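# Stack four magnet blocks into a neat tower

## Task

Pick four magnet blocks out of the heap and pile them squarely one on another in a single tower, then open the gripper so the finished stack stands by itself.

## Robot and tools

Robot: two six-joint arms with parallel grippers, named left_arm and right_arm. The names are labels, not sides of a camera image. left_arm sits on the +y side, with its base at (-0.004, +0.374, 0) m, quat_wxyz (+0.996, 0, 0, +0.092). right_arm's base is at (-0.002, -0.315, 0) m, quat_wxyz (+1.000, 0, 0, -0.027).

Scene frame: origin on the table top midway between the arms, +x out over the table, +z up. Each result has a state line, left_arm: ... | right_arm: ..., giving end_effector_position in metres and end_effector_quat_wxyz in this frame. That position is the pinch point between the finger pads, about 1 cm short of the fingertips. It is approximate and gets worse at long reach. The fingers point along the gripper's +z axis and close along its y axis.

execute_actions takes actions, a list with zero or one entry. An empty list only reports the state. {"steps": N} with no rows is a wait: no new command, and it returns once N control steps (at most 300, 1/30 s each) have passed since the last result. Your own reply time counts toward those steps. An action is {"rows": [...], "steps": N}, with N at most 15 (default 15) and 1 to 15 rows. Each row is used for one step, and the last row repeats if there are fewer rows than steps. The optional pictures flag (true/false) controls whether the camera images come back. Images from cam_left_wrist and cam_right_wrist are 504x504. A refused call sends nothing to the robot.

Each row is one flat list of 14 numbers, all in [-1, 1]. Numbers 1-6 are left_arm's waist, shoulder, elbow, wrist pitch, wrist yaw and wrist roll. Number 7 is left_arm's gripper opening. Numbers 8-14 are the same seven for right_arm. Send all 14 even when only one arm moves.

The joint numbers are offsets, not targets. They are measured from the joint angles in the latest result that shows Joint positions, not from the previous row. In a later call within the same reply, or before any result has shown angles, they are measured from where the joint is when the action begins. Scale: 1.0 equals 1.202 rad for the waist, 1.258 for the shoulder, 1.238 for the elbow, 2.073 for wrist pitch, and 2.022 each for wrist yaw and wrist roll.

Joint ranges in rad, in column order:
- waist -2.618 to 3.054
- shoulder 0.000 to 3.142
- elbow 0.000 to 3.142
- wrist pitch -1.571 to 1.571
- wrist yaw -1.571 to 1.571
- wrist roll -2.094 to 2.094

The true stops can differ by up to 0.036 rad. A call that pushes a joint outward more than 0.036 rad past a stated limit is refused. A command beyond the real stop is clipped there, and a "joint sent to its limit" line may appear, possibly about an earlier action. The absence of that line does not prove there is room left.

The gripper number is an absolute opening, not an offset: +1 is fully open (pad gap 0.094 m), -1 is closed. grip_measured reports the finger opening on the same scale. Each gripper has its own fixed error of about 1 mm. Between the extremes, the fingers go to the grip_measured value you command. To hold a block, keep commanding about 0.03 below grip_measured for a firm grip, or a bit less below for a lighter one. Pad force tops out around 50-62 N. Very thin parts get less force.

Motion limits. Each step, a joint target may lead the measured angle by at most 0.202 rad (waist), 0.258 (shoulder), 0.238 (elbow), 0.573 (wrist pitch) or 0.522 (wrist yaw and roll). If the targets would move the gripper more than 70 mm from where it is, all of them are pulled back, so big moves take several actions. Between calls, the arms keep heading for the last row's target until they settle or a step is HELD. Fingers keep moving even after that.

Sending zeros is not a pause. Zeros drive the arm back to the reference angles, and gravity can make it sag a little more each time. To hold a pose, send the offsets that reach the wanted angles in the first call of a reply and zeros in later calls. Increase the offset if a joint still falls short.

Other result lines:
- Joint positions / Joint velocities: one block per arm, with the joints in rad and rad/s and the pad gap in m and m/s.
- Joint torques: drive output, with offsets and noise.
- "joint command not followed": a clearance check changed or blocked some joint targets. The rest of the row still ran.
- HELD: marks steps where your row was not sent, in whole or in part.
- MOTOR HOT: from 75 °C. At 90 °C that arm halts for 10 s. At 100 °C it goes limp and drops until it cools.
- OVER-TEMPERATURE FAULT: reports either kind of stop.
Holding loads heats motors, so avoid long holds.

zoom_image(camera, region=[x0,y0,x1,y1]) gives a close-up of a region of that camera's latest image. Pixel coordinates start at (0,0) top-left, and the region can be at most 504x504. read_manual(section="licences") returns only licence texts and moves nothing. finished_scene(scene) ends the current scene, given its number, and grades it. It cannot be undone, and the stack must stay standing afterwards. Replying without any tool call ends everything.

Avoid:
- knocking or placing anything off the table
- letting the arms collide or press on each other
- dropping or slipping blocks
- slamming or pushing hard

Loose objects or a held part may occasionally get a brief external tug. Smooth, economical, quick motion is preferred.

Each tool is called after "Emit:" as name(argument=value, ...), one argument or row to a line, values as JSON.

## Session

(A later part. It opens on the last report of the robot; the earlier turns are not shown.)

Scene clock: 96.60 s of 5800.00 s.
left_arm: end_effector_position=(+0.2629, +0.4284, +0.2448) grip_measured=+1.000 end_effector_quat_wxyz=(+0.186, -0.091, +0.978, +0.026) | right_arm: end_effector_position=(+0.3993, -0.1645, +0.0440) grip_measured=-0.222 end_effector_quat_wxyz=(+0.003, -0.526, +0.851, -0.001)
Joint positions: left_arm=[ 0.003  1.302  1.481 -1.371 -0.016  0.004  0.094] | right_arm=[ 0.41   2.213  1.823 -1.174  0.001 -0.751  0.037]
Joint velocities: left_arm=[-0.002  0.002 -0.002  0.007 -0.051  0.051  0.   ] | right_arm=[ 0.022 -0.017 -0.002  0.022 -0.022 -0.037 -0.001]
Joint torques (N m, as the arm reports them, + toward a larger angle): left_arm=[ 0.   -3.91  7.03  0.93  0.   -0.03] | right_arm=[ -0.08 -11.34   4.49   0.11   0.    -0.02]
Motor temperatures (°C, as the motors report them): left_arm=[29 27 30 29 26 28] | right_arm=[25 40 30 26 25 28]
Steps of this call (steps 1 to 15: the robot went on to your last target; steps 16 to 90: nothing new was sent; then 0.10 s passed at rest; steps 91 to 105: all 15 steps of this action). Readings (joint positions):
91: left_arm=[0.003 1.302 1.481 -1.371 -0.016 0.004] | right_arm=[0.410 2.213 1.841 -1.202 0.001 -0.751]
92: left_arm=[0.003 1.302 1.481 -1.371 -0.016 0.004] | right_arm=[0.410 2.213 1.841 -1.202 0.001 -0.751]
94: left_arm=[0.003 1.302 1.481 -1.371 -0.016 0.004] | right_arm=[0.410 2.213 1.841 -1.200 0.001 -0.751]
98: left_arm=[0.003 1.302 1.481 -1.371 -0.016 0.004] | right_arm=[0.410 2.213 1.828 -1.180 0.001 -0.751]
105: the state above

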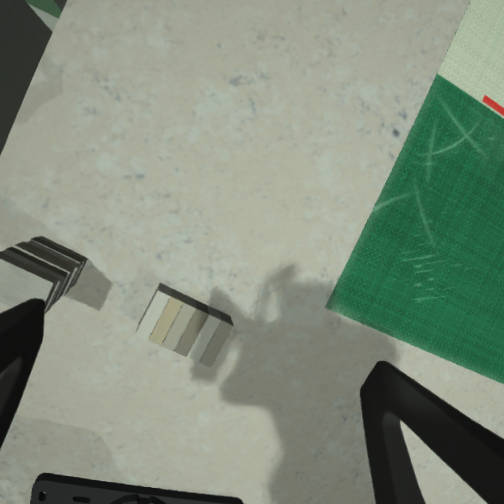

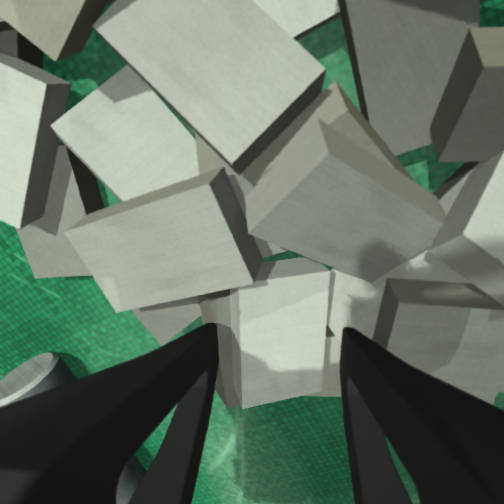

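Emit:
execute_actions(
  actions=[
    {"rows":[[0,0,0,0,0,0,1,0,0,0,0,0,0,-0.28],[0,0,0,0,0,0,1,0,0,0,0,0,0,-0.32],[0,0,0,0,0,0,1,0,0,0,0,0,0,-0.36],[0,0,0,0,0,0,1,0,0,0,0,0,0,-0.4],[0,0,0,0,0,0,1,0,0,0,0,0,0,-0.44],[0,0,0,0,0,0,1,0,0,0,0,0,0,-0.48],[0,0,0,0,0,0,1,0,0,0,0,0,0,-0.52]],"steps":12},
  ],
)

Scene clock: 99.43 s of 5800.00 s.
left_arm: end_effector_position=(+0.2629, +0.4284, +0.2448) grip_measured=+1.000 end_effector_quat_wxyz=(+0.186, -0.091, +0.978, +0.026) | right_arm: end_effector_position=(+0.3964, -0.1636, +0.0440) grip_measured=-0.517 end_effector_quat_wxyz=(-0.000, -0.526, +0.851, +0.005)
Joint positions: left_arm=[ 0.003  1.302  1.481 -1.371 -0.016  0.004  0.094] | right_arm=[ 0.41   2.213  1.823 -1.183 -0.01  -0.751  0.023]
Joint velocities: left_arm=[ 0.002 -0.007  0.007  0.037  0.007 -0.066  0.   ] | right_arm=[-0.007  0.007 -0.002 -0.081 -0.066 -0.022 -0.001]
Joint torques (N m, as the arm reports them, + toward a larger angle): left_arm=[-0.07 -3.82  7.1   0.92  0.    0.02] | right_arm=[  0.18 -11.64   6.92  -0.13   0.1   -0.02]
Motor temperatures (°C, as the motors report them): left_arm=[29 27 31 29 26 28] | right_arm=[25 40 29 27 25 28]
Steps of this call (steps 1 to 15: the robot went on to your last target; steps 16 to 73: nothing new was sent; steps 74 to 85: all 12 steps of this action). Readings (joint positions):
74: left_arm=[0.003 1.302 1.481 -1.371 -0.016 0.004] | right_arm=[0.410 2.213 1.823 -1.175 -0.000 -0.751]
75: left_arm=[0.003 1.302 1.481 -1.371 -0.016 0.004] | right_arm=[0.410 2.213 1.823 -1.177 -0.003 -0.751]
77: left_arm=[0.003 1.302 1.481 -1.371 -0.016 0.004] | right_arm=[0.410 2.213 1.823 -1.181 -0.010 -0.751]
81: left_arm=[0.003 1.302 1.481 -1.371 -0.016 0.004] | right_arm=[0.410 2.213 1.823 -1.183 -0.011 -0.751]
85: the state above

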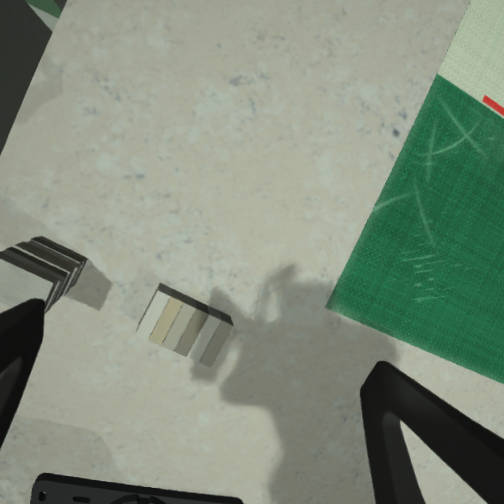

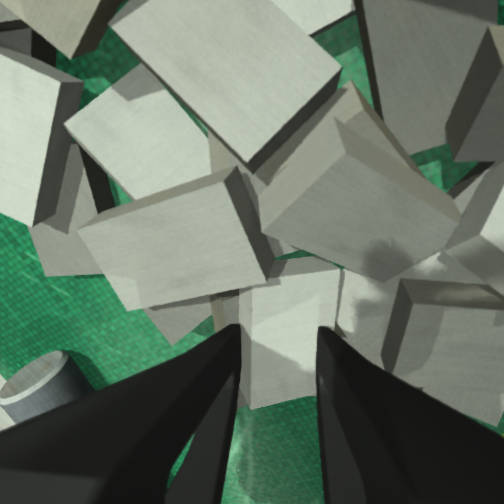

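Emit:
execute_actions(
  actions=[
    {"rows":[[0,0,0,0,0,0,1,0,0,0.04,-0.01,0,0,-0.2],[0,0,0,0,0,0,1,0,0,0.07,-0.02,0,0,-0.1],[0,0,0,0,0,0,1,0,0,0.1,-0.035,0,0,0],[0,0,0,0,0,0,1,0,0,0.13,-0.05,0,0,0],[0,0,0,0,0,0,1,0,0,0.16,-0.065,0,0.03,0],[0,0,0,0,0,0,1,0.02,0,0.19,-0.08,0,0.07,0],[0,0,0,0,0,0,1,0.05,0.005,0.21,-0.095,0,0.11,0],[0,0,0,0,0,0,1,0.09,0.01,0.225,-0.103,0,0.15,0],[0,0,0,0,0,0,1,0.13,0.015,0.225,-0.103,0,0.19,0],[0,0,0,0,0,0,1,0.17,0.02,0.225,-0.103,0,0.23,0],[0,0,0,0,0,0,1,0.21,0.025,0.225,-0.103,0,0.27,0],[0,0,0,0,0,0,1,0.24,0.03,0.225,-0.103,0,0.3,0],[0,0,0,0,0,0,1,0.265,0.033,0.225,-0.103,0,0.325,0],[0,0,0,0,0,0,1,0.28,0.033,0.225,-0.103,0,0.325,0]],"steps":15},
  ],
  pictures=false,
)

Emit:
execute_actions(
  actions=[
    {"steps":12},
  ],
)

Scene clock: 106.07 s of 5800.00 s.
left_arm: end_effector_position=(+0.2629, +0.4284, +0.2448) grip_measured=+1.000 end_effector_quat_wxyz=(+0.186, -0.091, +0.978, +0.026) | right_arm: end_effector_position=(+0.3602, -0.0447, +0.0982) grip_measured=-0.002 end_effector_quat_wxyz=(+0.035, -0.442, +0.896, +0.004)
Joint positions: left_arm=[ 0.003  1.302  1.481 -1.371 -0.016  0.004  0.094] | right_arm=[ 0.693  2.239  2.079 -1.34   0.004 -0.277  0.047]
Joint velocities: left_arm=[ 0.002  0.002  0.007 -0.051 -0.051 -0.095  0.   ] | right_arm=[ 1.36   0.183 -0.007 -0.198 -0.154  1.267 -0.   ]
Joint torques (N m, as the arm reports them, + toward a larger angle): left_arm=[-0.05 -3.91  7.1   0.93  0.01  0.01] | right_arm=[ -2.38 -11.42   9.12  -0.35   0.1    0.02]
Motor temperatures (°C, as the motors report them): left_arm=[29 27 31 29 26 28] | right_arm=[25 40 30 26 25 28]
Steps of this call (steps 1 to 15: the robot went on to your last target; steps 16 to 90: nothing new was sent; then 3.13 s passed at rest; steps 91 to 105: all 15 steps of this action). Readings (joint positions):
91: left_arm=[0.003 1.302 1.481 -1.371 -0.016 0.004] | right_arm=[0.410 2.213 1.826 -1.184 -0.007 -0.751]
92: left_arm=[0.003 1.302 1.481 -1.371 -0.016 0.004] | right_arm=[0.409 2.214 1.837 -1.189 -0.004 -0.751]
94: left_arm=[0.003 1.302 1.481 -1.371 -0.016 0.004] | right_arm=[0.409 2.221 1.883 -1.221 -0.005 -0.751]
98: left_arm=[0.003 1.302 1.481 -1.371 -0.016 0.004] | right_arm=[0.424 2.225 2.022 -1.297 -0.000 -0.641]
105: the state above

Scene clock: 106.47 s of 5800.00 s.
left_arm: end_effector_position=(+0.2629, +0.4284, +0.2448) grip_measured=+1.000 end_effector_quat_wxyz=(+0.186, -0.091, +0.978, +0.026) | right_arm: end_effector_position=(+0.3362, -0.0304, +0.0900) grip_measured=-0.002 end_effector_quat_wxyz=(+0.005, -0.391, +0.920, +0.009)
Joint positions: left_arm=[ 0.003  1.302  1.481 -1.371 -0.016  0.004  0.094] | right_arm=[ 0.744  2.257  2.079 -1.379 -0.014 -0.111  0.047]
Joint velocities: left_arm=[-0.012  0.007 -0.002 -0.007 -0.037 -0.007  0.   ] | right_arm=[-0.144  0.007 -0.017 -0.081  0.007  0.125 -0.   ]
Joint torques (N m, as the arm reports them, + toward a larger angle): left_arm=[-0.01 -3.96  7.07  0.92 -0.01  0.  ] | right_arm=[  0.93 -12.16   8.63  -0.3   -0.08   0.03]
Motor temperatures (°C, as the motors report them): left_arm=[29 27 31 29 26 28] | right_arm=[26 40 30 26 25 28]
Steps of this call (steps 1 to 12: the robot went on to your last target). Readings (joint positions):
1: left_arm=[0.003 1.302 1.481 -1.371 -0.016 0.004] | right_arm=[0.735 2.245 2.079 -1.345 -0.002 -0.242]
2: left_arm=[0.003 1.302 1.481 -1.371 -0.016 0.004] | right_arm=[0.768 2.250 2.079 -1.351 -0.008 -0.214]
4: left_arm=[0.003 1.302 1.481 -1.371 -0.016 0.004] | right_arm=[0.803 2.257 2.079 -1.362 -0.020 -0.174]
8: left_arm=[0.003 1.302 1.481 -1.371 -0.016 0.004] | right_arm=[0.781 2.257 2.079 -1.374 -0.022 -0.131]
12: the state above

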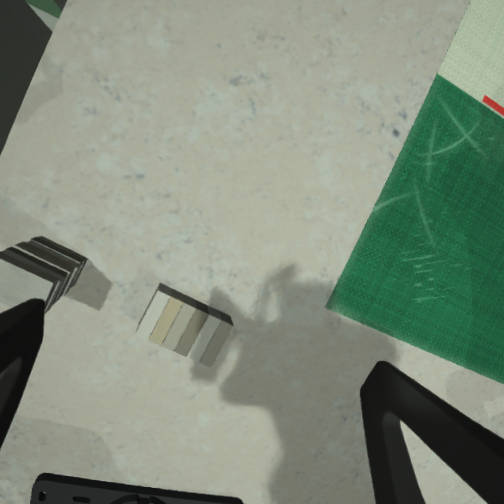

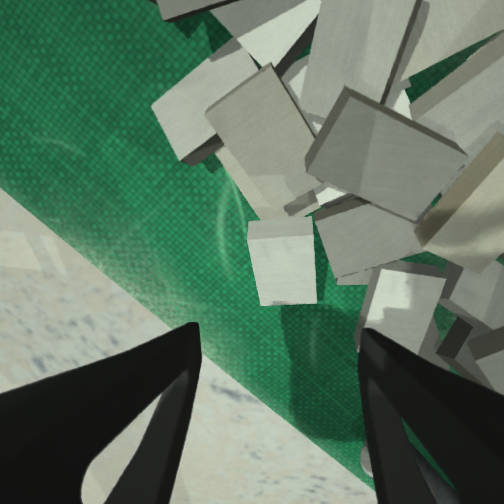

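Emit:
execute_actions(
  actions=[
    {"rows":[[0,0,0,0,0,0,1,0,-0.005,-0.02,0.01,0,-0.02,-0.1],[0,0,0,0,0,0,1,0,-0.01,-0.035,0.018,0,-0.04,-0.2],[0,0,0,0,0,0,1,0,-0.015,-0.05,0.026,0,-0.058,-0.2],[0,0,0,0,0,0,1,0,-0.02,-0.065,0.034,0,-0.058,-0.2],[0,0,0,0,0,0,1,0,-0.022,-0.08,0.042,0,-0.058,-0.2],[0,0,0,0,0,0,1,0,-0.022,-0.095,0.05,0,-0.058,-0.2],[0,0,0,0,0,0,1,0,-0.022,-0.11,0.058,0,-0.058,-0.2],[0,0,0,0,0,0,1,0,-0.022,-0.125,0.066,0,-0.058,-0.2],[0,0,0,0,0,0,1,0,-0.022,-0.14,0.074,0,-0.058,-0.2],[0,0,0,0,0,0,1,0,-0.022,-0.155,0.08,0,-0.058,-0.2],[0,0,0,0,0,0,1,0,-0.022,-0.165,0.084,0,-0.058,-0.2]],"steps":15},
  ],
  pictures=false,
)

Emit:
execute_actions(
  actions=[
    {"steps":10},
  ],
)

Scene clock: 113.60 s of 5800.00 s.
left_arm: end_effector_position=(+0.2629, +0.4284, +0.2448) grip_measured=+1.000 end_effector_quat_wxyz=(+0.186, -0.091, +0.978, +0.026) | right_arm: end_effector_position=(+0.3245, -0.0426, +0.0463) grip_measured=-0.198 end_effector_quat_wxyz=(-0.021, -0.437, +0.899, +0.001)
Joint positions: left_arm=[ 0.003  1.302  1.481 -1.371 -0.016  0.004  0.094] | right_arm=[ 0.741  2.247  1.887 -1.251 -0.011 -0.217  0.038]
Joint velocities: left_arm=[ 0.002 -0.002 -0.012 -0.007 -0.037 -0.022  0.   ] | right_arm=[ 0.017 -0.007 -0.007  0.095 -0.051  0.007 -0.   ]
Joint torques (N m, as the arm reports them, + toward a larger angle): left_arm=[-0.13 -3.83  7.03  0.95 -0.02 -0.01] | right_arm=[  0.32 -13.2    5.78   0.01  -0.04  -0.1 ]
Motor temperatures (°C, as the motors report them): left_arm=[29 27 31 29 26 28] | right_arm=[25 40 30 26 25 28]
Steps of this call (steps 1 to 30: the robot went on to your last target; steps 31 to 90: nothing new was sent; then 3.63 s passed at rest; steps 91 to 105: all 15 steps of this action). Readings (joint positions):
91: left_arm=[0.003 1.302 1.481 -1.371 -0.016 0.004] | right_arm=[0.741 2.257 2.079 -1.382 -0.011 -0.107]
92: left_arm=[0.003 1.302 1.481 -1.371 -0.016 0.004] | right_arm=[0.741 2.257 2.075 -1.377 -0.011 -0.121]
94: left_arm=[0.003 1.302 1.481 -1.371 -0.016 0.004] | right_arm=[0.741 2.252 2.052 -1.359 -0.011 -0.157]
98: left_arm=[0.003 1.302 1.481 -1.371 -0.016 0.004] | right_arm=[0.741 2.247 1.978 -1.313 -0.011 -0.196]
105: the state above

Scene clock: 113.93 s of 5800.00 s.
left_arm: end_effector_position=(+0.2629, +0.4284, +0.2448) grip_measured=+1.000 end_effector_quat_wxyz=(+0.186, -0.091, +0.978, +0.026) | right_arm: end_effector_position=(+0.3294, -0.0386, +0.0461) grip_measured=-0.198 end_effector_quat_wxyz=(-0.008, -0.440, +0.898, +0.004)
Joint positions: left_arm=[ 0.003  1.302  1.481 -1.371 -0.016  0.004  0.094] | right_arm=[ 0.741  2.247  1.887 -1.226 -0.011 -0.222  0.038]
Joint velocities: left_arm=[ 0.002  0.007 -0.007  0.051  0.051 -0.007  0.   ] | right_arm=[-0.002 -0.012  0.002 -0.051  0.007 -0.051  0.   ]
Joint torques (N m, as the arm reports them, + toward a larger angle): left_arm=[ 0.01 -3.9   6.98  0.94 -0.01  0.  ] | right_arm=[  0.28 -13.25   5.86   0.02  -0.04  -0.14]
Motor temperatures (°C, as the motors report them): left_arm=[29 27 31 29 26 28] | right_arm=[25 40 30 26 25 28]
Steps of this call (steps 1 to 10: the robot went on to your last target). Readings (joint positions):
1: left_arm=[0.003 1.302 1.481 -1.371 -0.016 0.004] | right_arm=[0.741 2.247 1.887 -1.246 -0.011 -0.219]
2: left_arm=[0.003 1.302 1.481 -1.371 -0.016 0.004] | right_arm=[0.741 2.247 1.887 -1.241 -0.011 -0.219]
4: left_arm=[0.003 1.302 1.481 -1.371 -0.016 0.004] | right_arm=[0.741 2.247 1.887 -1.234 -0.011 -0.221]
8: left_arm=[0.003 1.302 1.481 -1.371 -0.016 0.004] | right_arm=[0.741 2.247 1.887 -1.227 -0.011 -0.222]
10: the state above

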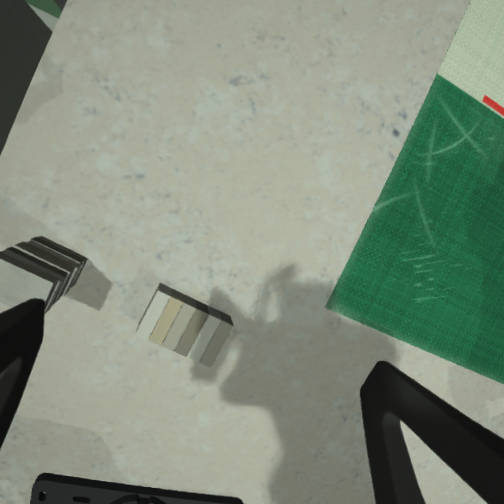

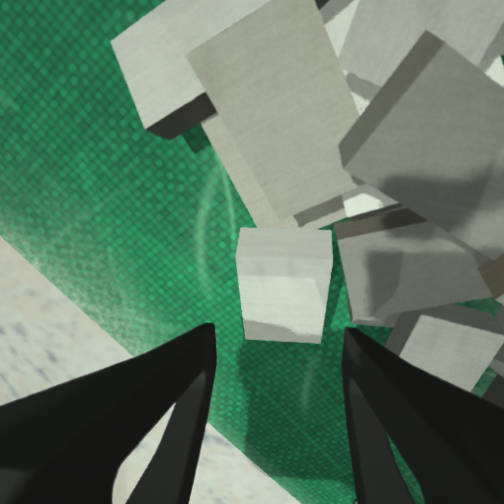

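Emit:
execute_actions(
  actions=[
    {"rows":[[0,0,0,0,0,0,1,0,0,0,0.015,0,0,-0.3],[0,0,0,0,0,0,1,0,0,0,0.02,0,0,-0.3],[0,0,0,0,0,0,1,0,0.005,0,0.025,0,0,-0.3],[0,0,0,0,0,0,1,0,0.01,0,0.03,0,0,-0.3],[0,0,0,0,0,0,1,0,0.014,0,0.03,0,0,-0.3],[0,0,0,0,0,0,1,0,0.018,0,0.03,0,0,-0.3],[0,0,0,0,0,0,1,0,0.022,0,0.03,0,0,-0.3],[0,0,0,0,0,0,1,0,0.026,0,0.03,0,0,-0.3],[0,0,0,0,0,0,1,0,0.03,0,0.03,0,0,-0.3]],"steps":15},
  ],
)

Scene clock: 121.33 s of 5800.00 s.
left_arm: end_effector_position=(+0.2629, +0.4284, +0.2448) grip_measured=+1.000 end_effector_quat_wxyz=(+0.186, -0.091, +0.978, +0.026) | right_arm: end_effector_position=(+0.3348, -0.0342, +0.0437) grip_measured=-0.298 end_effector_quat_wxyz=(+0.003, -0.440, +0.898, +0.007)
Joint positions: left_arm=[ 0.003  1.302  1.481 -1.371 -0.016  0.004  0.094] | right_arm=[ 0.741  2.253  1.887 -1.196 -0.011 -0.223  0.033]
Joint velocities: left_arm=[ 0.012 -0.002 -0.007 -0.081 -0.007  0.007  0.   ] | right_arm=[-0.007 -0.012  0.007  0.007  0.037  0.022 -0.002]
Joint torques (N m, as the arm reports them, + toward a larger angle): left_arm=[-0.15 -3.84  7.12  0.93 -0.01  0.01] | right_arm=[-0.23 -9.17  7.08  0.12  0.01 -0.01]
Motor temperatures (°C, as the motors report them): left_arm=[29 28 31 30 26 28] | right_arm=[25 41 30 26 25 28]
Steps of this call (steps 1 to 30: the robot went on to your last target; steps 31 to 90: nothing new was sent; then 3.90 s passed at rest; steps 91 to 105: all 15 steps of this action). Readings (joint positions):
91: left_arm=[0.003 1.302 1.481 -1.371 -0.016 0.004] | right_arm=[0.741 2.247 1.887 -1.223 -0.011 -0.223]
92: left_arm=[0.003 1.302 1.481 -1.371 -0.016 0.004] | right_arm=[0.741 2.247 1.887 -1.220 -0.011 -0.223]
94: left_arm=[0.003 1.302 1.481 -1.371 -0.016 0.004] | right_arm=[0.741 2.247 1.887 -1.210 -0.011 -0.223]
98: left_arm=[0.003 1.302 1.481 -1.371 -0.016 0.004] | right_arm=[0.741 2.253 1.887 -1.196 -0.011 -0.223]
105: the state above

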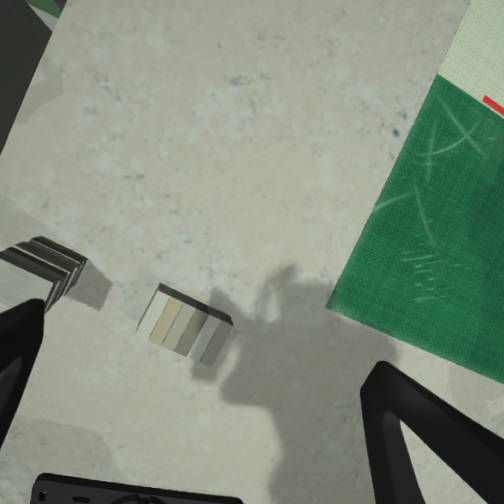

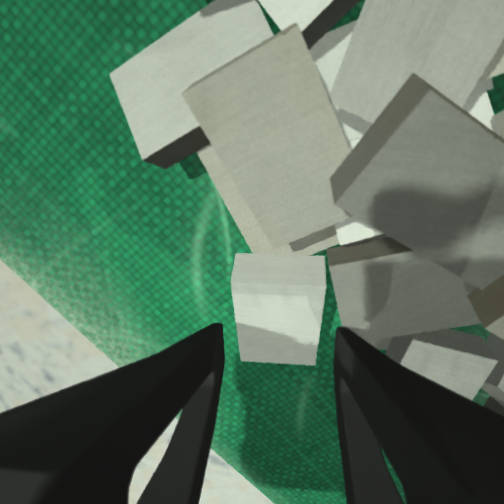

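Emit:
execute_actions(
  actions=[
    {"rows":[[0,0,0,0,0,0,1,0,-0.015,0,-0.022,0,0,-0.3],[0,0,0,0,0,0,1,0,-0.015,0,-0.022,0,0,-0.3],[0,0,0,0,0,0,1,0,-0.015,0,-0.022,0,0,-0.3],[0,0,0,0,0,0,1,0,-0.015,0,-0.022,0,0,-0.3],[0,0,0,0,0,0,1,0,-0.015,0,-0.022,0,0,-0.3],[0,0,0,0,0,0,1,0,-0.01,0,-0.022,0,0,-0.3],[0,0,0,0,0,0,1,0,-0.01,-0.02,-0.015,0,0,-0.3],[0,0,0,0,0,0,1,0,-0.01,-0.03,-0.005,0,0,-0.3],[0,0,0,0,0,0,1,0,-0.01,-0.04,0,0,0,-0.3],[0,0,0,0,0,0,1,0,-0.01,-0.05,0.005,0,0,-0.3],[0,0,0,0,0,0,1,0,-0.01,-0.06,0.012,0,0,-0.3]],"steps":15},
  ],
  pictures=false,
)

Emit:
execute_actions(
  actions=[
    {"steps":6},
  ],
)

Scene clock: 126.60 s of 5800.00 s.
left_arm: end_effector_position=(+0.2629, +0.4284, +0.2448) grip_measured=+1.000 end_effector_quat_wxyz=(+0.186, -0.091, +0.978, +0.026) | right_arm: end_effector_position=(+0.3211, -0.0454, +0.0304) grip_measured=-0.298 end_effector_quat_wxyz=(-0.026, -0.439, +0.898, -0.000)
Joint positions: left_arm=[ 0.003  1.302  1.481 -1.371 -0.016  0.004  0.094] | right_arm=[ 0.741  2.25   1.829 -1.2   -0.011 -0.223  0.033]
Joint velocities: left_arm=[ 0.012 -0.002  0.007  0.007  0.022 -0.022  0.   ] | right_arm=[-0.002  0.017 -0.056 -0.037 -0.037 -0.037 -0.   ]
Joint torques (N m, as the arm reports them, + toward a larger angle): left_arm=[ 0.05 -3.86  7.19  0.93 -0.01  0.  ] | right_arm=[ -0.04 -12.34   5.54   0.02  -0.02  -0.01]
Motor temperatures (°C, as the motors report them): left_arm=[29 28 31 30 26 28] | right_arm=[25 41 30 27 25 28]
Steps of this call (steps 1 to 15: the robot went on to your last target; steps 16 to 90: nothing new was sent; then 1.77 s passed at rest; steps 91 to 105: all 15 steps of this action). Readings (joint positions):
91: left_arm=[0.003 1.302 1.481 -1.371 -0.016 0.004] | right_arm=[0.741 2.251 1.887 -1.198 -0.011 -0.223]
92: left_arm=[0.003 1.302 1.481 -1.371 -0.016 0.004] | right_arm=[0.741 2.250 1.887 -1.202 -0.011 -0.223]
94: left_arm=[0.003 1.302 1.481 -1.371 -0.016 0.004] | right_arm=[0.741 2.250 1.887 -1.210 -0.011 -0.223]
98: left_arm=[0.003 1.302 1.481 -1.371 -0.016 0.004] | right_arm=[0.741 2.250 1.885 -1.216 -0.011 -0.223]
105: the state above

Scene clock: 126.80 s of 5800.00 s.
left_arm: end_effector_position=(+0.2629, +0.4284, +0.2448) grip_measured=+1.000 end_effector_quat_wxyz=(+0.186, -0.091, +0.978, +0.026) | right_arm: end_effector_position=(+0.3225, -0.0443, +0.0302) grip_measured=-0.298 end_effector_quat_wxyz=(-0.023, -0.440, +0.898, +0.000)
Joint positions: left_arm=[ 0.003  1.302  1.481 -1.371 -0.016  0.004  0.094] | right_arm=[ 0.741  2.25   1.829 -1.193 -0.011 -0.223  0.033]
Joint velocities: left_arm=[ 0.017 -0.002 -0.012 -0.007 -0.066  0.007  0.   ] | right_arm=[-0.002  0.002 -0.002  0.022  0.037  0.051 -0.001]
Joint torques (N m, as the arm reports them, + toward a larger angle): left_arm=[-0.09 -3.86  7.1   0.93 -0.02  0.  ] | right_arm=[  0.06 -12.69   5.53  -0.12  -0.01  -0.01]
Motor temperatures (°C, as the motors report them): left_arm=[29 28 31 30 26 28] | right_arm=[25 41 30 27 25 28]
Steps of this call (steps 1 to 6: the robot went on to your last target). Readings (joint positions):
1: left_arm=[0.003 1.302 1.481 -1.371 -0.016 0.004] | right_arm=[0.741 2.250 1.829 -1.200 -0.011 -0.223]
2: left_arm=[0.003 1.302 1.481 -1.371 -0.016 0.004] | right_arm=[0.741 2.250 1.829 -1.199 -0.011 -0.223]
4: left_arm=[0.003 1.302 1.481 -1.371 -0.016 0.004] | right_arm=[0.741 2.250 1.829 -1.195 -0.011 -0.223]
6: the state above

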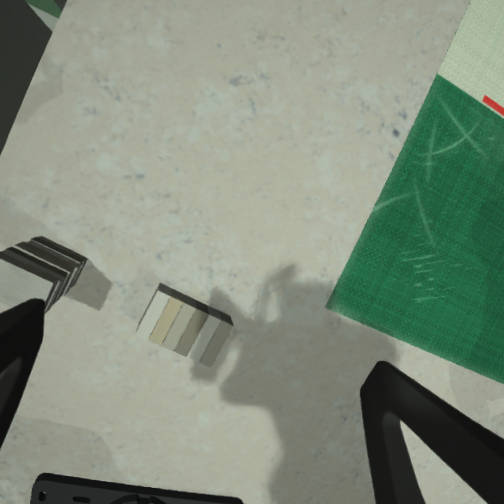

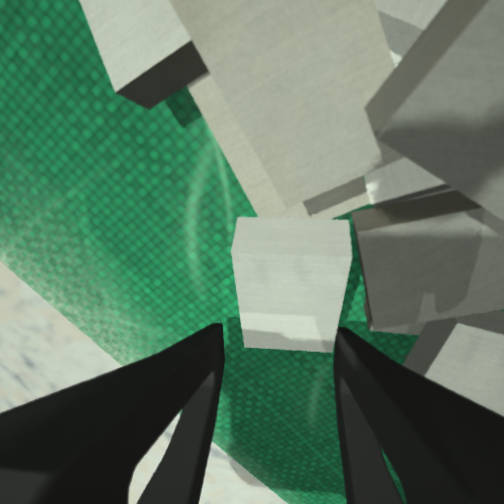

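Emit:
execute_actions(
  actions=[
    {"rows":[[0,0,0,0,0,0,1,-0.01,-0.005,0,0.015,0,0,-0.28],[0,0,0,0,0,0,1,-0.01,-0.005,0,0.02,0,0,-0.28],[0,0,0,0,0,0,1,-0.01,-0.005,0,0.025,0,0,-0.28],[0,0,0,0,0,0,1,-0.01,-0.005,-0.01,0.03,0,0,-0.28],[0,0,0,0,0,0,1,-0.01,-0.005,-0.02,0.035,0,0,-0.28],[0,0,0,0,0,0,1,-0.01,-0.005,-0.027,0.045,0,0,-0.28]],"steps":15},
  ],
)

Scene clock: 130.47 s of 5800.00 s.
left_arm: end_effector_position=(+0.2629, +0.4284, +0.2448) grip_measured=+1.000 end_effector_quat_wxyz=(+0.186, -0.091, +0.978, +0.026) | right_arm: end_effector_position=(+0.3259, -0.0421, +0.0270) grip_measured=-0.282 end_effector_quat_wxyz=(-0.013, -0.439, +0.898, +0.002)
Joint positions: left_arm=[ 0.003  1.302  1.481 -1.371 -0.016  0.004  0.094] | right_arm=[ 0.74   2.25   1.816 -1.162 -0.01  -0.223  0.034]
Joint velocities: left_arm=[ 0.002 -0.002 -0.002 -0.007 -0.066 -0.081  0.   ] | right_arm=[ 0.002 -0.012 -0.022 -0.022 -0.037  0.051 -0.   ]
Joint torques (N m, as the arm reports them, + toward a larger angle): left_arm=[-0.02 -3.86  7.15  0.94 -0.03 -0.01] | right_arm=[ -0.95 -12.25   5.07   0.33  -0.03  -0.01]
Motor temperatures (°C, as the motors report them): left_arm=[29 28 31 30 26 28] | right_arm=[25 41 30 27 25 28]
Steps of this call (steps 1 to 30: the robot went on to your last target; steps 31 to 90: nothing new was sent; then 0.17 s passed at rest; steps 91 to 105: all 15 steps of this action). Readings (joint positions):
91: left_arm=[0.003 1.302 1.481 -1.371 -0.016 0.004] | right_arm=[0.741 2.250 1.829 -1.189 -0.011 -0.223]
92: left_arm=[0.003 1.302 1.481 -1.371 -0.016 0.004] | right_arm=[0.741 2.250 1.829 -1.186 -0.011 -0.223]
94: left_arm=[0.003 1.302 1.481 -1.371 -0.016 0.004] | right_arm=[0.741 2.250 1.829 -1.177 -0.011 -0.223]
98: left_arm=[0.003 1.302 1.481 -1.371 -0.016 0.004] | right_arm=[0.741 2.250 1.820 -1.165 -0.010 -0.223]
105: the state above

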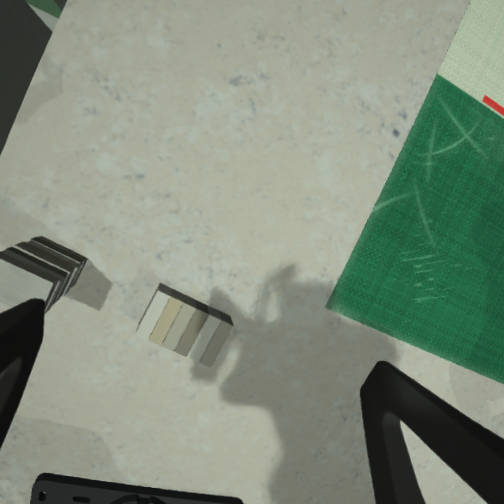

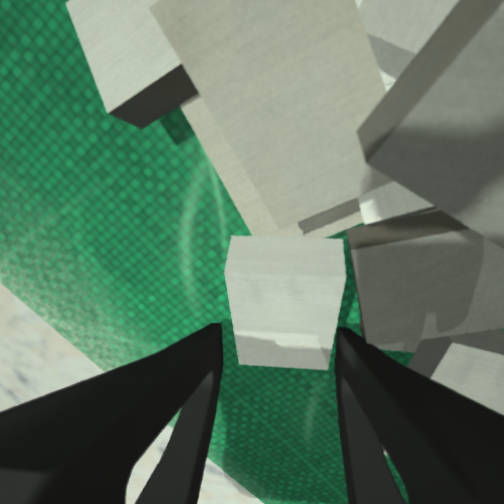

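Emit:
execute_actions(
  actions=[
    {"rows":[[0,0,0,0,0,0,1,0,0,0,0.02,0,0,-0.33],[0,0,0,0,0,0,1,0,0,0,0.03,0,0,-0.37],[0,0,0,0,0,0,1,0,0,0,0.04,0,0,-0.37],[0,0,0,0,0,0,1,0,0,0,0.05,0,0,-0.37]],"steps":15},
  ],
)

Scene clock: 133.00 s of 5800.00 s.
left_arm: end_effector_position=(+0.2629, +0.4284, +0.2448) grip_measured=+1.000 end_effector_quat_wxyz=(+0.186, -0.091, +0.978, +0.026) | right_arm: end_effector_position=(+0.3276, -0.0424, +0.0269) grip_measured=-0.368 end_effector_quat_wxyz=(-0.010, -0.439, +0.898, -0.001)
Joint positions: left_arm=[ 0.003  1.302  1.481 -1.371 -0.016  0.004  0.094] | right_arm=[ 0.74   2.25   1.816 -1.157 -0.003 -0.222  0.03 ]
Joint velocities: left_arm=[-0.007  0.002  0.002  0.007  0.022  0.037  0.   ] | right_arm=[-0.002 -0.027  0.002 -0.022  0.081  0.007  0.001]
Joint torques (N m, as the arm reports them, + toward a larger angle): left_arm=[-0.05 -3.94  7.11  0.93 -0.01  0.  ] | right_arm=[  0.   -11.74   6.83   0.68  -0.08  -0.02]
Motor temperatures (°C, as the motors report them): left_arm=[29 28 31 30 26 28] | right_arm=[25 41 29 27 25 28]
Steps of this call (steps 1 to 15: the robot went on to your last target; steps 16 to 61: nothing new was sent; steps 62 to 76: all 15 steps of this action). Readings (joint positions):
62: left_arm=[0.003 1.302 1.481 -1.371 -0.016 0.004] | right_arm=[0.740 2.250 1.816 -1.162 -0.009 -0.223]
63: left_arm=[0.003 1.302 1.481 -1.371 -0.016 0.004] | right_arm=[0.740 2.250 1.816 -1.160 -0.006 -0.223]
65: left_arm=[0.003 1.302 1.481 -1.371 -0.016 0.004] | right_arm=[0.740 2.250 1.816 -1.157 -0.003 -0.223]
69: left_arm=[0.003 1.302 1.481 -1.371 -0.016 0.004] | right_arm=[0.740 2.250 1.816 -1.157 -0.003 -0.222]
76: the state above

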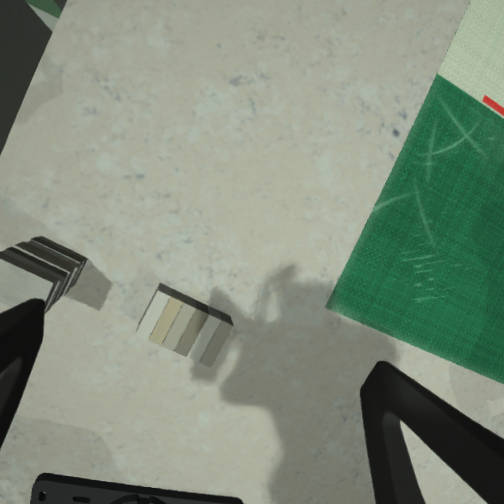

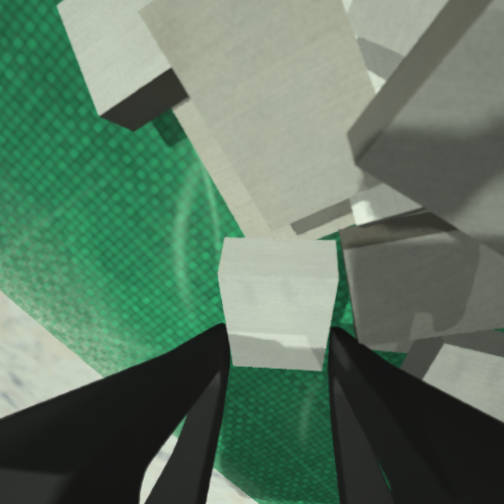

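Emit:
execute_actions(
  actions=[
    {"rows":[[0,0,0,0,0,0,1,0,0,0,0,0,0,-0.41],[0,0,0,0,0,0,1,0,0,0,0,0,0,-0.44],[0,0,0,0,0,0,1,0,0,0,0,0,0,-0.47],[0,0,0,0,0,0,1,0,0,0,0,0,0,-0.5],[0,0,0,0,0,0,1,0,0,0,0,0,0,-0.52]],"steps":10},
  ],
)

Scene clock: 135.80 s of 5800.00 s.
left_arm: end_effector_position=(+0.2629, +0.4284, +0.2448) grip_measured=+1.000 end_effector_quat_wxyz=(+0.186, -0.091, +0.978, +0.026) | right_arm: end_effector_position=(+0.3275, -0.0434, +0.0269) grip_measured=-0.485 end_effector_quat_wxyz=(-0.011, -0.439, +0.898, -0.003)
Joint positions: left_arm=[ 0.003  1.302  1.481 -1.371 -0.016  0.004  0.094] | right_arm=[ 0.74   2.25   1.816 -1.16   0.001 -0.222  0.024]
Joint velocities: left_arm=[-0.007 -0.022 -0.007  0.066  0.007  0.007  0.   ] | right_arm=[ 0.012  0.007 -0.017  0.022 -0.037  0.007 -0.   ]
Joint torques (N m, as the arm reports them, + toward a larger angle): left_arm=[ 0.08 -3.87  7.08  0.96 -0.02  0.03] | right_arm=[  0.1  -11.79   6.86  -0.2   -0.04  -0.02]
Motor temperatures (°C, as the motors report them): left_arm=[29 28 31 30 26 28] | right_arm=[25 41 30 27 25 28]
Steps of this call (steps 1 to 15: the robot went on to your last target; steps 16 to 74: nothing new was sent; steps 75 to 84: all 10 steps of this action). Readings (joint positions):
75: left_arm=[0.003 1.302 1.481 -1.371 -0.016 0.004] | right_arm=[0.740 2.250 1.816 -1.160 -0.000 -0.222]
76: left_arm=[0.003 1.302 1.481 -1.371 -0.016 0.004] | right_arm=[0.740 2.250 1.816 -1.160 0.001 -0.222]
78: left_arm=[0.003 1.302 1.481 -1.371 -0.016 0.004] | right_arm=[0.740 2.250 1.816 -1.160 0.001 -0.222]
82: left_arm=[0.003 1.302 1.481 -1.371 -0.016 0.004] | right_arm=[0.740 2.250 1.816 -1.160 0.001 -0.222]
84: the state above

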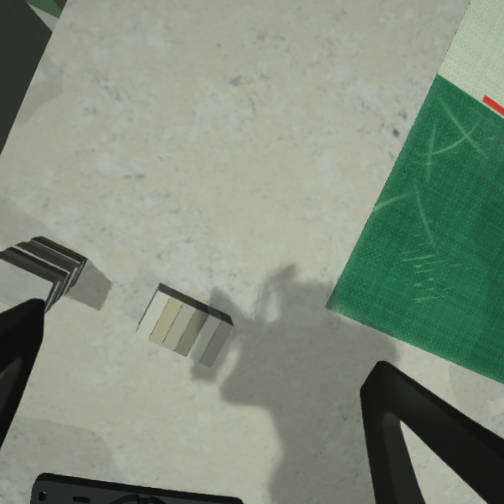

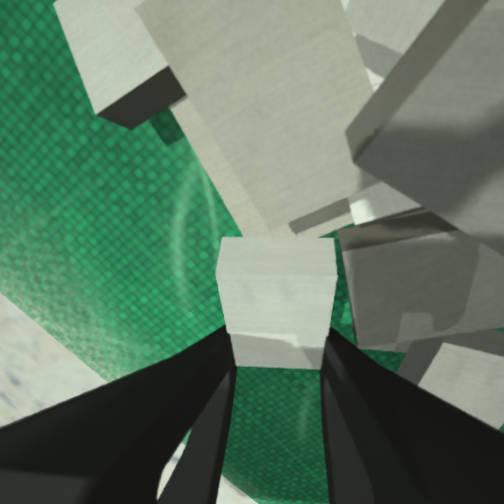

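Emit:
execute_actions(
  actions=[
    {"rows":[[0,0,0,0,0,0,1,0,-0.02,0,0,0,0,-0.52],[0,0,0,0,0,0,1,0,-0.035,0,-0.01,0,0,-0.52],[0,0,0,0,0,0,1,0,-0.05,0,-0.02,0,0,-0.52],[0,0,0,0,0,0,1,0,-0.065,-0.02,-0.02,0,0,-0.52],[0,0,0,0,0,0,1,0,-0.085,-0.045,-0.02,0,0,-0.52],[0,0,0,0,0,0,1,0,-0.11,-0.075,-0.02,0,0,-0.52],[0,0,0,0,0,0,1,0,-0.135,-0.11,-0.015,0,0,-0.52],[0,0,0,0,0,0,1,0,-0.16,-0.145,-0.01,0,0,-0.52],[0,0,0,0,0,0,1,0,-0.185,-0.18,0,0,0,-0.52],[0,0,0,0,0,0,1,0,-0.21,-0.215,0.005,0,0,-0.52],[0,0,0,0,0,0,1,0,-0.235,-0.25,0.01,0,0,-0.52],[0,0,0,0,0,0,1,0,-0.26,-0.28,0.015,0,0,-0.52]],"steps":15},
  ],
)

Scene clock: 143.43 s of 5800.00 s.
left_arm: end_effector_position=(+0.2629, +0.4284, +0.2448) grip_measured=+1.000 end_effector_quat_wxyz=(+0.186, -0.091, +0.978, +0.026) | right_arm: end_effector_position=(+0.2697, -0.0908, +0.0658) grip_measured=-0.485 end_effector_quat_wxyz=(-0.017, -0.439, +0.898, -0.005)
Joint positions: left_arm=[ 0.003  1.302  1.481 -1.371 -0.016  0.004  0.094] | right_arm=[ 0.74   1.938  1.494 -1.163  0.001 -0.222  0.024]
Joint velocities: left_arm=[-0.007 -0.002  0.012  0.066 -0.037  0.037  0.   ] | right_arm=[-0.007 -0.115 -0.178 -0.007 -0.11   0.066 -0.   ]
Joint torques (N m, as the arm reports them, + toward a larger angle): left_arm=[-0.03 -3.8   7.1   0.95 -0.02 -0.03] | right_arm=[ 0.03 -9.6   5.73  0.04 -0.02 -0.01]
Motor temperatures (°C, as the motors report them): left_arm=[29 28 31 30 26 28] | right_arm=[25 41 30 27 25 28]
Steps of this call (steps 1 to 15: the robot went on to your last target; steps 16 to 90: nothing new was sent; then 4.13 s passed at rest; steps 91 to 105: all 15 steps of this action). Readings (joint positions):
91: left_arm=[0.003 1.302 1.481 -1.371 -0.016 0.004] | right_arm=[0.740 2.250 1.816 -1.160 0.001 -0.222]
92: left_arm=[0.003 1.302 1.481 -1.371 -0.016 0.004] | right_arm=[0.740 2.249 1.816 -1.161 0.001 -0.222]
94: left_arm=[0.003 1.302 1.481 -1.371 -0.016 0.004] | right_arm=[0.740 2.236 1.813 -1.167 0.001 -0.222]
98: left_arm=[0.003 1.302 1.481 -1.371 -0.016 0.004] | right_arm=[0.740 2.133 1.718 -1.166 0.001 -0.222]
105: the state above

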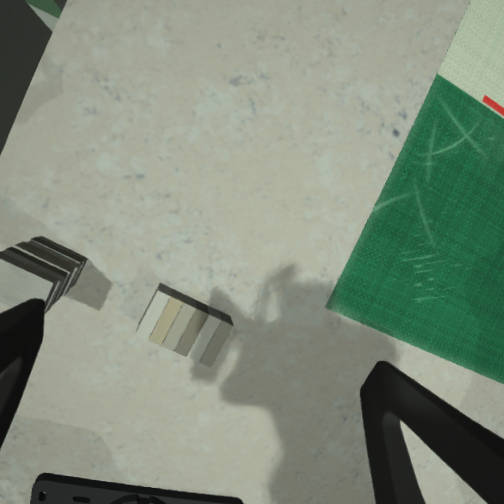

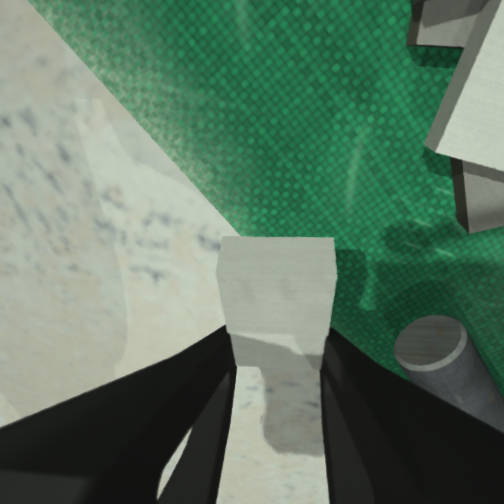

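Emit:
execute_actions(
  actions=[
    {"rows":[[0,0,0,0,0,0,1,0.01,-0.02,-0.03,0.01,0,0.01,-0.52],[0,0,0,0,0,0,1,0.025,-0.035,-0.05,0.017,0,0.02,-0.52],[0,0,0,0,0,0,1,0.045,-0.05,-0.07,0.024,0,0.03,-0.52],[0,0,0,0,0,0,1,0.065,-0.065,-0.09,0.03,0,0.04,-0.52],[0,0,0,0,0,0,1,0.085,-0.08,-0.115,0.037,0,0.05,-0.52],[0,0,0,0,0,0,1,0.105,-0.095,-0.14,0.044,0,0.06,-0.52],[0,0,0,0,0,0,1,0.125,-0.11,-0.165,0.05,0,0.07,-0.52],[0,0,0,0,0,0,1,0.145,-0.125,-0.19,0.057,0,0.08,-0.52],[0,0,0,0,0,0,1,0.165,-0.14,-0.215,0.064,0,0.09,-0.52],[0,0,0,0,0,0,1,0.18,-0.15,-0.24,0.07,0,0.1,-0.52],[0,0,0,0,0,0,1,0.195,-0.16,-0.26,0.077,0,0.113,-0.52],[0,0,0,0,0,0,1,0.205,-0.165,-0.275,0.085,0,0.113,-0.52],[0,0,0,0,0,0,1,0.212,-0.17,-0.285,0.085,0,0.113,-0.52],[0,0,0,0,0,0,1,0.216,-0.17,-0.285,0.085,0,0.113,-0.52]],"steps":15},
  ],
  pictures=false,
)

Emit:
execute_actions(
  actions=[
    {"steps":10},
  ],
)

Scene clock: 148.83 s of 5800.00 s.
left_arm: end_effector_position=(+0.2629, +0.4284, +0.2448) grip_measured=+1.000 end_effector_quat_wxyz=(+0.186, -0.091, +0.978, +0.026) | right_arm: end_effector_position=(+0.1653, -0.0793, +0.0444) grip_measured=-0.485 end_effector_quat_wxyz=(-0.027, -0.471, +0.882, -0.011)
Joint positions: left_arm=[ 0.003  1.302  1.481 -1.371 -0.016  0.004  0.094] | right_arm=[ 1.     1.749  1.161 -1.041 -0.003 -0.034  0.024]
Joint velocities: left_arm=[-0.012  0.002 -0.007  0.037 -0.022 -0.022  0.   ] | right_arm=[ 0.115 -0.022 -0.247  0.066  0.051  0.227 -0.   ]
Joint torques (N m, as the arm reports them, + toward a larger angle): left_arm=[-0.07 -3.8   7.1   0.96 -0.01  0.01] | right_arm=[-0.57 -9.06  5.86  0.13  0.06  0.09]
Motor temperatures (°C, as the motors report them): left_arm=[29 28 31 30 26 28] | right_arm=[25 41 29 27 25 28]
Steps of this call (steps 1 to 30: the robot went on to your last target; steps 31 to 90: nothing new was sent; then 1.90 s passed at rest; steps 91 to 105: all 15 steps of this action). Readings (joint positions):
91: left_arm=[0.003 1.302 1.481 -1.371 -0.016 0.004] | right_arm=[0.740 1.936 1.487 -1.147 0.001 -0.220]
92: left_arm=[0.003 1.302 1.481 -1.371 -0.016 0.004] | right_arm=[0.742 1.933 1.480 -1.142 0.001 -0.214]
94: left_arm=[0.003 1.302 1.481 -1.371 -0.016 0.004] | right_arm=[0.758 1.911 1.443 -1.125 0.006 -0.193]
98: left_arm=[0.003 1.302 1.481 -1.371 -0.016 0.004] | right_arm=[0.855 1.837 1.327 -1.094 0.008 -0.134]
105: the state above

Scene clock: 149.17 s of 5800.00 s.
left_arm: end_effector_position=(+0.2629, +0.4284, +0.2448) grip_measured=+1.000 end_effector_quat_wxyz=(+0.186, -0.091, +0.978, +0.026) | right_arm: end_effector_position=(+0.1679, -0.0749, +0.0422) grip_measured=-0.485 end_effector_quat_wxyz=(-0.016, -0.458, +0.889, -0.007)
Joint positions: left_arm=[ 0.003  1.302  1.481 -1.371 -0.016  0.004  0.094] | right_arm=[ 1.002  1.749  1.153 -1.009 -0.003 -0.003  0.024]
Joint velocities: left_arm=[ 0.002 -0.007 -0.007 -0.037  0.007 -0.007  0.   ] | right_arm=[ 0.022  0.012 -0.012  0.037  0.066  0.022  0.   ]
Joint torques (N m, as the arm reports them, + toward a larger angle): left_arm=[-0.04 -3.94  7.1   0.92  0.    0.01] | right_arm=[-0.11 -9.38  5.52 -0.12  0.02  0.06]
Motor temperatures (°C, as the motors report them): left_arm=[29 28 31 30 26 28] | right_arm=[25 41 29 27 25 28]
Steps of this call (steps 1 to 10: the robot went on to your last target). Readings (joint positions):
1: left_arm=[0.003 1.302 1.481 -1.371 -0.016 0.004] | right_arm=[1.002 1.749 1.156 -1.038 -0.004 -0.027]
2: left_arm=[0.003 1.302 1.481 -1.371 -0.016 0.004] | right_arm=[1.002 1.749 1.153 -1.034 -0.003 -0.021]
4: left_arm=[0.003 1.302 1.481 -1.371 -0.016 0.004] | right_arm=[1.002 1.749 1.153 -1.025 -0.003 -0.013]
8: left_arm=[0.003 1.302 1.481 -1.371 -0.016 0.004] | right_arm=[1.002 1.749 1.153 -1.012 -0.003 -0.005]
10: the state above

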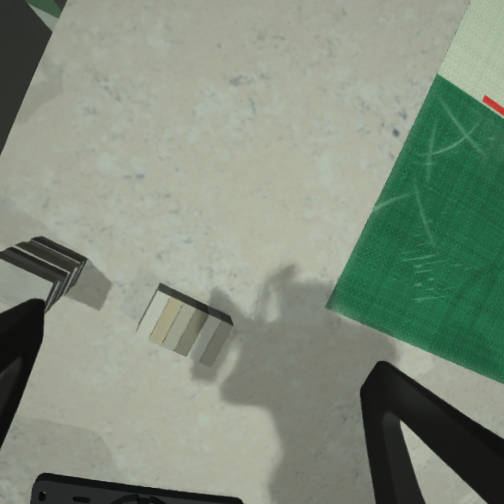

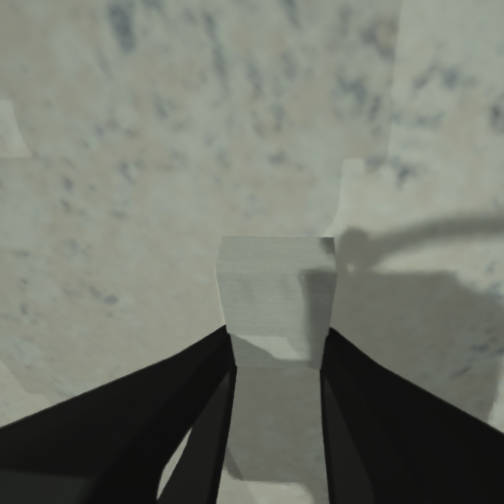

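Emit:
execute_actions(
  actions=[
    {"rows":[[0,0,0,0,0,0,1,0,0.01,0,0,0,0,-0.52],[0,0,0,0,0,0,1,0,0.017,0,0,0,0,-0.52],[0,0,0,0,0,0,1,0,0.024,0,0,0,0,-0.52],[0,0,0,0,0,0,1,0,0.031,0,0,0,0,-0.52],[0,0,0,0,0,0,1,0,0.038,0,0,0,0,-0.52],[0,0,0,0,0,0,1,0,0.045,0,0,0,0,-0.52],[0,0,0,0,0,0,1,0,0.052,0,0,0,0,-0.52],[0,0,0,0,0,0,1,0,0.058,0,0,0,0,-0.52],[0,0,0,0,0,0,1,0,0.064,0,0,0,0,-0.52],[0,0,0,0,0,0,1,0,0.069,0,0,0,0,-0.52],[0,0,0,0,0,0,1,0,0.074,0,0,0,0,-0.52]],"steps":15},
  ],
  pictures=false,
)

Scene clock: 152.90 s of 5800.00 s.
left_arm: end_effector_position=(+0.2629, +0.4284, +0.2448) grip_measured=+1.000 end_effector_quat_wxyz=(+0.186, -0.091, +0.978, +0.026) | right_arm: end_effector_position=(+0.1644, -0.0798, +0.0209) grip_measured=-0.485 end_effector_quat_wxyz=(-0.049, -0.456, +0.888, -0.024)
Joint positions: left_arm=[ 0.003  1.302  1.481 -1.371 -0.016  0.004  0.094] | right_arm=[ 1.002  1.827  1.153 -1.006 -0.003  0.001  0.024]
Joint velocities: left_arm=[ 0.007 -0.002 -0.007  0.081  0.11   0.037  0.   ] | right_arm=[-0.002 -0.007  0.002 -0.007 -0.051  0.022  0.001]
Joint torques (N m, as the arm reports them, + toward a larger angle): left_arm=[-0.07 -3.92  7.09  0.95 -0.02  0.02] | right_arm=[ 0.06 -6.45  6.1  -0.38  0.03 -0.05]
Motor temperatures (°C, as the motors report them): left_arm=[29 28 31 30 26 28] | right_arm=[25 40 29 27 25 28]
Steps of this call (steps 1 to 30: the robot went on to your last target; steps 31 to 90: nothing new was sent; then 0.23 s passed at rest; steps 91 to 105: all 15 steps of this action). Readings (joint positions):
91: left_arm=[0.003 1.302 1.481 -1.371 -0.016 0.004] | right_arm=[1.002 1.749 1.153 -1.005 -0.003 0.001]
92: left_arm=[0.003 1.302 1.481 -1.371 -0.016 0.004] | right_arm=[1.002 1.751 1.153 -1.005 -0.003 0.001]
94: left_arm=[0.003 1.302 1.481 -1.371 -0.016 0.004] | right_arm=[1.002 1.761 1.153 -1.005 -0.003 0.001]
98: left_arm=[0.003 1.302 1.481 -1.371 -0.016 0.004] | right_arm=[1.002 1.801 1.153 -1.005 -0.003 0.001]
105: the state above

Emit:
execute_actions(
  actions=[
    {"rows":[[0,0,0,0,0,0,1,0,0,0,0,0,0,-0.495],[0,0,0,0,0,0,1,0,0,0,0,0,0,-0.485],[0,0,0,0,0,0,1,0,0,0,0,0,0,-0.475],[0,0,0,0,0,0,1,0,0,0,0,0,0,-0.465],[0,0,0,0,0,0,1,0,0,0,0,0,0,-0.45],[0,0,0,0,0,0,1,0,0,0,0,0,0,-0.43],[0,0,0,0,0,0,1,0,0,0,0,0,0,-0.4],[0,0,0,0,0,0,1,0,0,0,0,0,0,-0.3],[0,0,0,0,0,0,1,0,0,0,0,0,0,-0.2]],"steps":12},
  ],
)

Scene clock: 155.87 s of 5800.00 s.
left_arm: end_effector_position=(+0.2629, +0.4284, +0.2448) grip_measured=+1.000 end_effector_quat_wxyz=(+0.186, -0.091, +0.978, +0.026) | right_arm: end_effector_position=(+0.1644, -0.0799, +0.0209) grip_measured=-0.203 end_effector_quat_wxyz=(-0.049, -0.456, +0.888, -0.024)
Joint positions: left_arm=[ 0.003  1.302  1.481 -1.371 -0.016  0.004  0.094] | right_arm=[ 1.002  1.827  1.153 -1.006 -0.003  0.001  0.037]
Joint velocities: left_arm=[ 0.012  0.002 -0.017 -0.022 -0.007  0.007  0.   ] | right_arm=[ 0.002 -0.002  0.002 -0.037  0.037 -0.007  0.002]
Joint torques (N m, as the arm reports them, + toward a larger angle): left_arm=[-0.11 -3.86  7.09  0.96 -0.03  0.01] | right_arm=[ 0.01 -7.68  6.26 -0.41 -0.02 -0.01]
Motor temperatures (°C, as the motors report them): left_arm=[29 28 31 30 26 28] | right_arm=[25 40 29 27 25 28]
Steps of this call (steps 1 to 15: the robot went on to your last target; steps 16 to 77: nothing new was sent; steps 78 to 89: all 12 steps of this action). Readings (joint positions):
78: left_arm=[0.003 1.302 1.481 -1.371 -0.016 0.004] | right_arm=[1.002 1.827 1.153 -1.006 -0.003 0.001]
79: left_arm=[0.003 1.302 1.481 -1.371 -0.016 0.004] | right_arm=[1.002 1.827 1.153 -1.006 -0.003 0.001]
81: left_arm=[0.003 1.302 1.481 -1.371 -0.016 0.004] | right_arm=[1.002 1.827 1.153 -1.006 -0.003 0.001]
85: left_arm=[0.003 1.302 1.481 -1.371 -0.016 0.004] | right_arm=[1.002 1.827 1.153 -1.006 -0.003 0.001]
89: the state above

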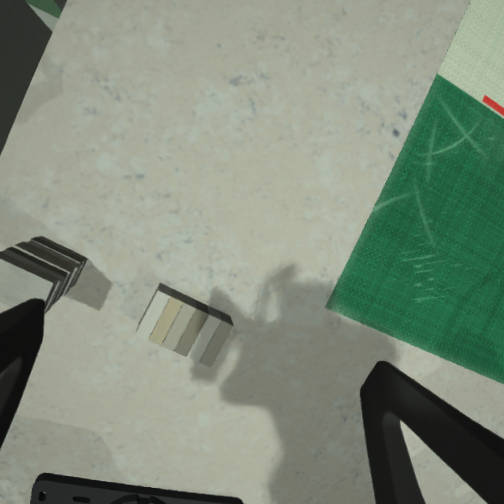

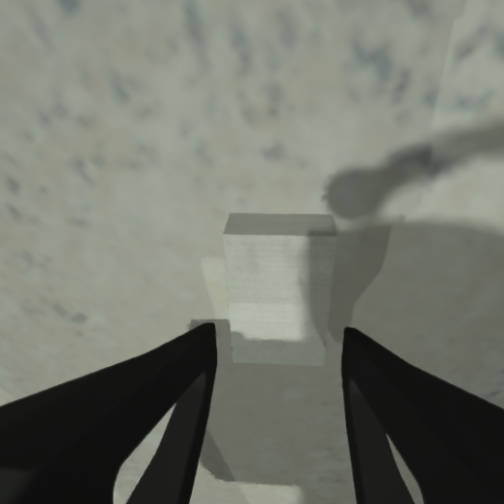

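Emit:
execute_actions(
  actions=[
    {"rows":[[0,0,0,0,0,0,1,0,-0.02,0.04,0,0,0,-0.2],[0,0,0,0,0,0,1,0,-0.02,0.065,0,0,0,-0.2],[0,0,0,0,0,0,1,0,-0.02,0.09,-0.01,0,0,-0.2],[0,0,0,0,0,0,1,0,-0.02,0.12,-0.025,0,0,-0.2],[0,0,0,0,0,0,1,0,-0.01,0.15,-0.04,0,0,-0.2],[0,0,0,0,0,0,1,0,0,0.18,-0.055,0,0,-0.2],[0,0,0,0,0,0,1,-0.01,0.01,0.21,-0.07,0,0,-0.2],[0,0,0,0,0,0,1,-0.025,0.02,0.24,-0.085,0,0,-0.2],[0,0,0,0,0,0,1,-0.04,0.035,0.27,-0.1,0,0,-0.2],[0,0,0,0,0,0,1,-0.06,0.05,0.3,-0.11,0,0,-0.2],[0,0,0,0,0,0,1,-0.08,0.065,0.33,-0.12,0,0,-0.2],[0,0,0,0,0,0,1,-0.1,0.08,0.36,-0.13,0,0,-0.2],[0,0,0,0,0,0,1,-0.12,0.095,0.39,-0.14,0,0,-0.2],[0,0,0,0,0,0,1,-0.14,0.11,0.42,-0.15,0,0,-0.2],[0,0,0,0,0,0,1,-0.15,0.12,0.44,-0.16,0,0,-0.2]],"steps":15},
  ],
  pictures=false,
)

Scene clock: 163.63 s of 5800.00 s.
left_arm: end_effector_position=(+0.2629, +0.4284, +0.2448) grip_measured=+1.000 end_effector_quat_wxyz=(+0.186, -0.091, +0.978, +0.026) | right_arm: end_effector_position=(+0.2514, -0.0406, +0.0986) grip_measured=-0.202 end_effector_quat_wxyz=(+0.014, -0.397, +0.918, +0.010)
Joint positions: left_arm=[ 0.003  1.302  1.481 -1.371 -0.016  0.004  0.094] | right_arm=[ 0.871  1.936  1.623 -1.225 -0.008  0.001  0.037]
Joint velocities: left_arm=[-0.017  0.007 -0.002  0.051  0.051 -0.007  0.   ] | right_arm=[-0.764  0.589  0.867 -0.505  0.022 -0.022 -0.001]
Joint torques (N m, as the arm reports them, + toward a larger angle): left_arm=[ 0.03 -3.81  7.16  0.93 -0.01 -0.01] | right_arm=[-0.28 -8.78  8.91 -0.41  0.01 -0.06]
Motor temperatures (°C, as the motors report them): left_arm=[29 28 31 30 26 28] | right_arm=[25 39 30 26 25 28]
Steps of this call (steps 1 to 15: the robot went on to your last target; steps 16 to 90: nothing new was sent; then 4.27 s passed at rest; steps 91 to 105: all 15 steps of this action). Readings (joint positions):
91: left_arm=[0.003 1.302 1.481 -1.371 -0.016 0.004] | right_arm=[1.002 1.827 1.153 -1.006 -0.003 0.001]
92: left_arm=[0.003 1.302 1.481 -1.371 -0.016 0.004] | right_arm=[1.002 1.827 1.159 -1.009 -0.003 0.001]
94: left_arm=[0.003 1.302 1.481 -1.371 -0.016 0.004] | right_arm=[1.002 1.827 1.196 -1.027 -0.003 0.001]
98: left_arm=[0.003 1.302 1.481 -1.371 -0.016 0.004] | right_arm=[1.000 1.831 1.352 -1.088 -0.003 0.001]
105: the state above


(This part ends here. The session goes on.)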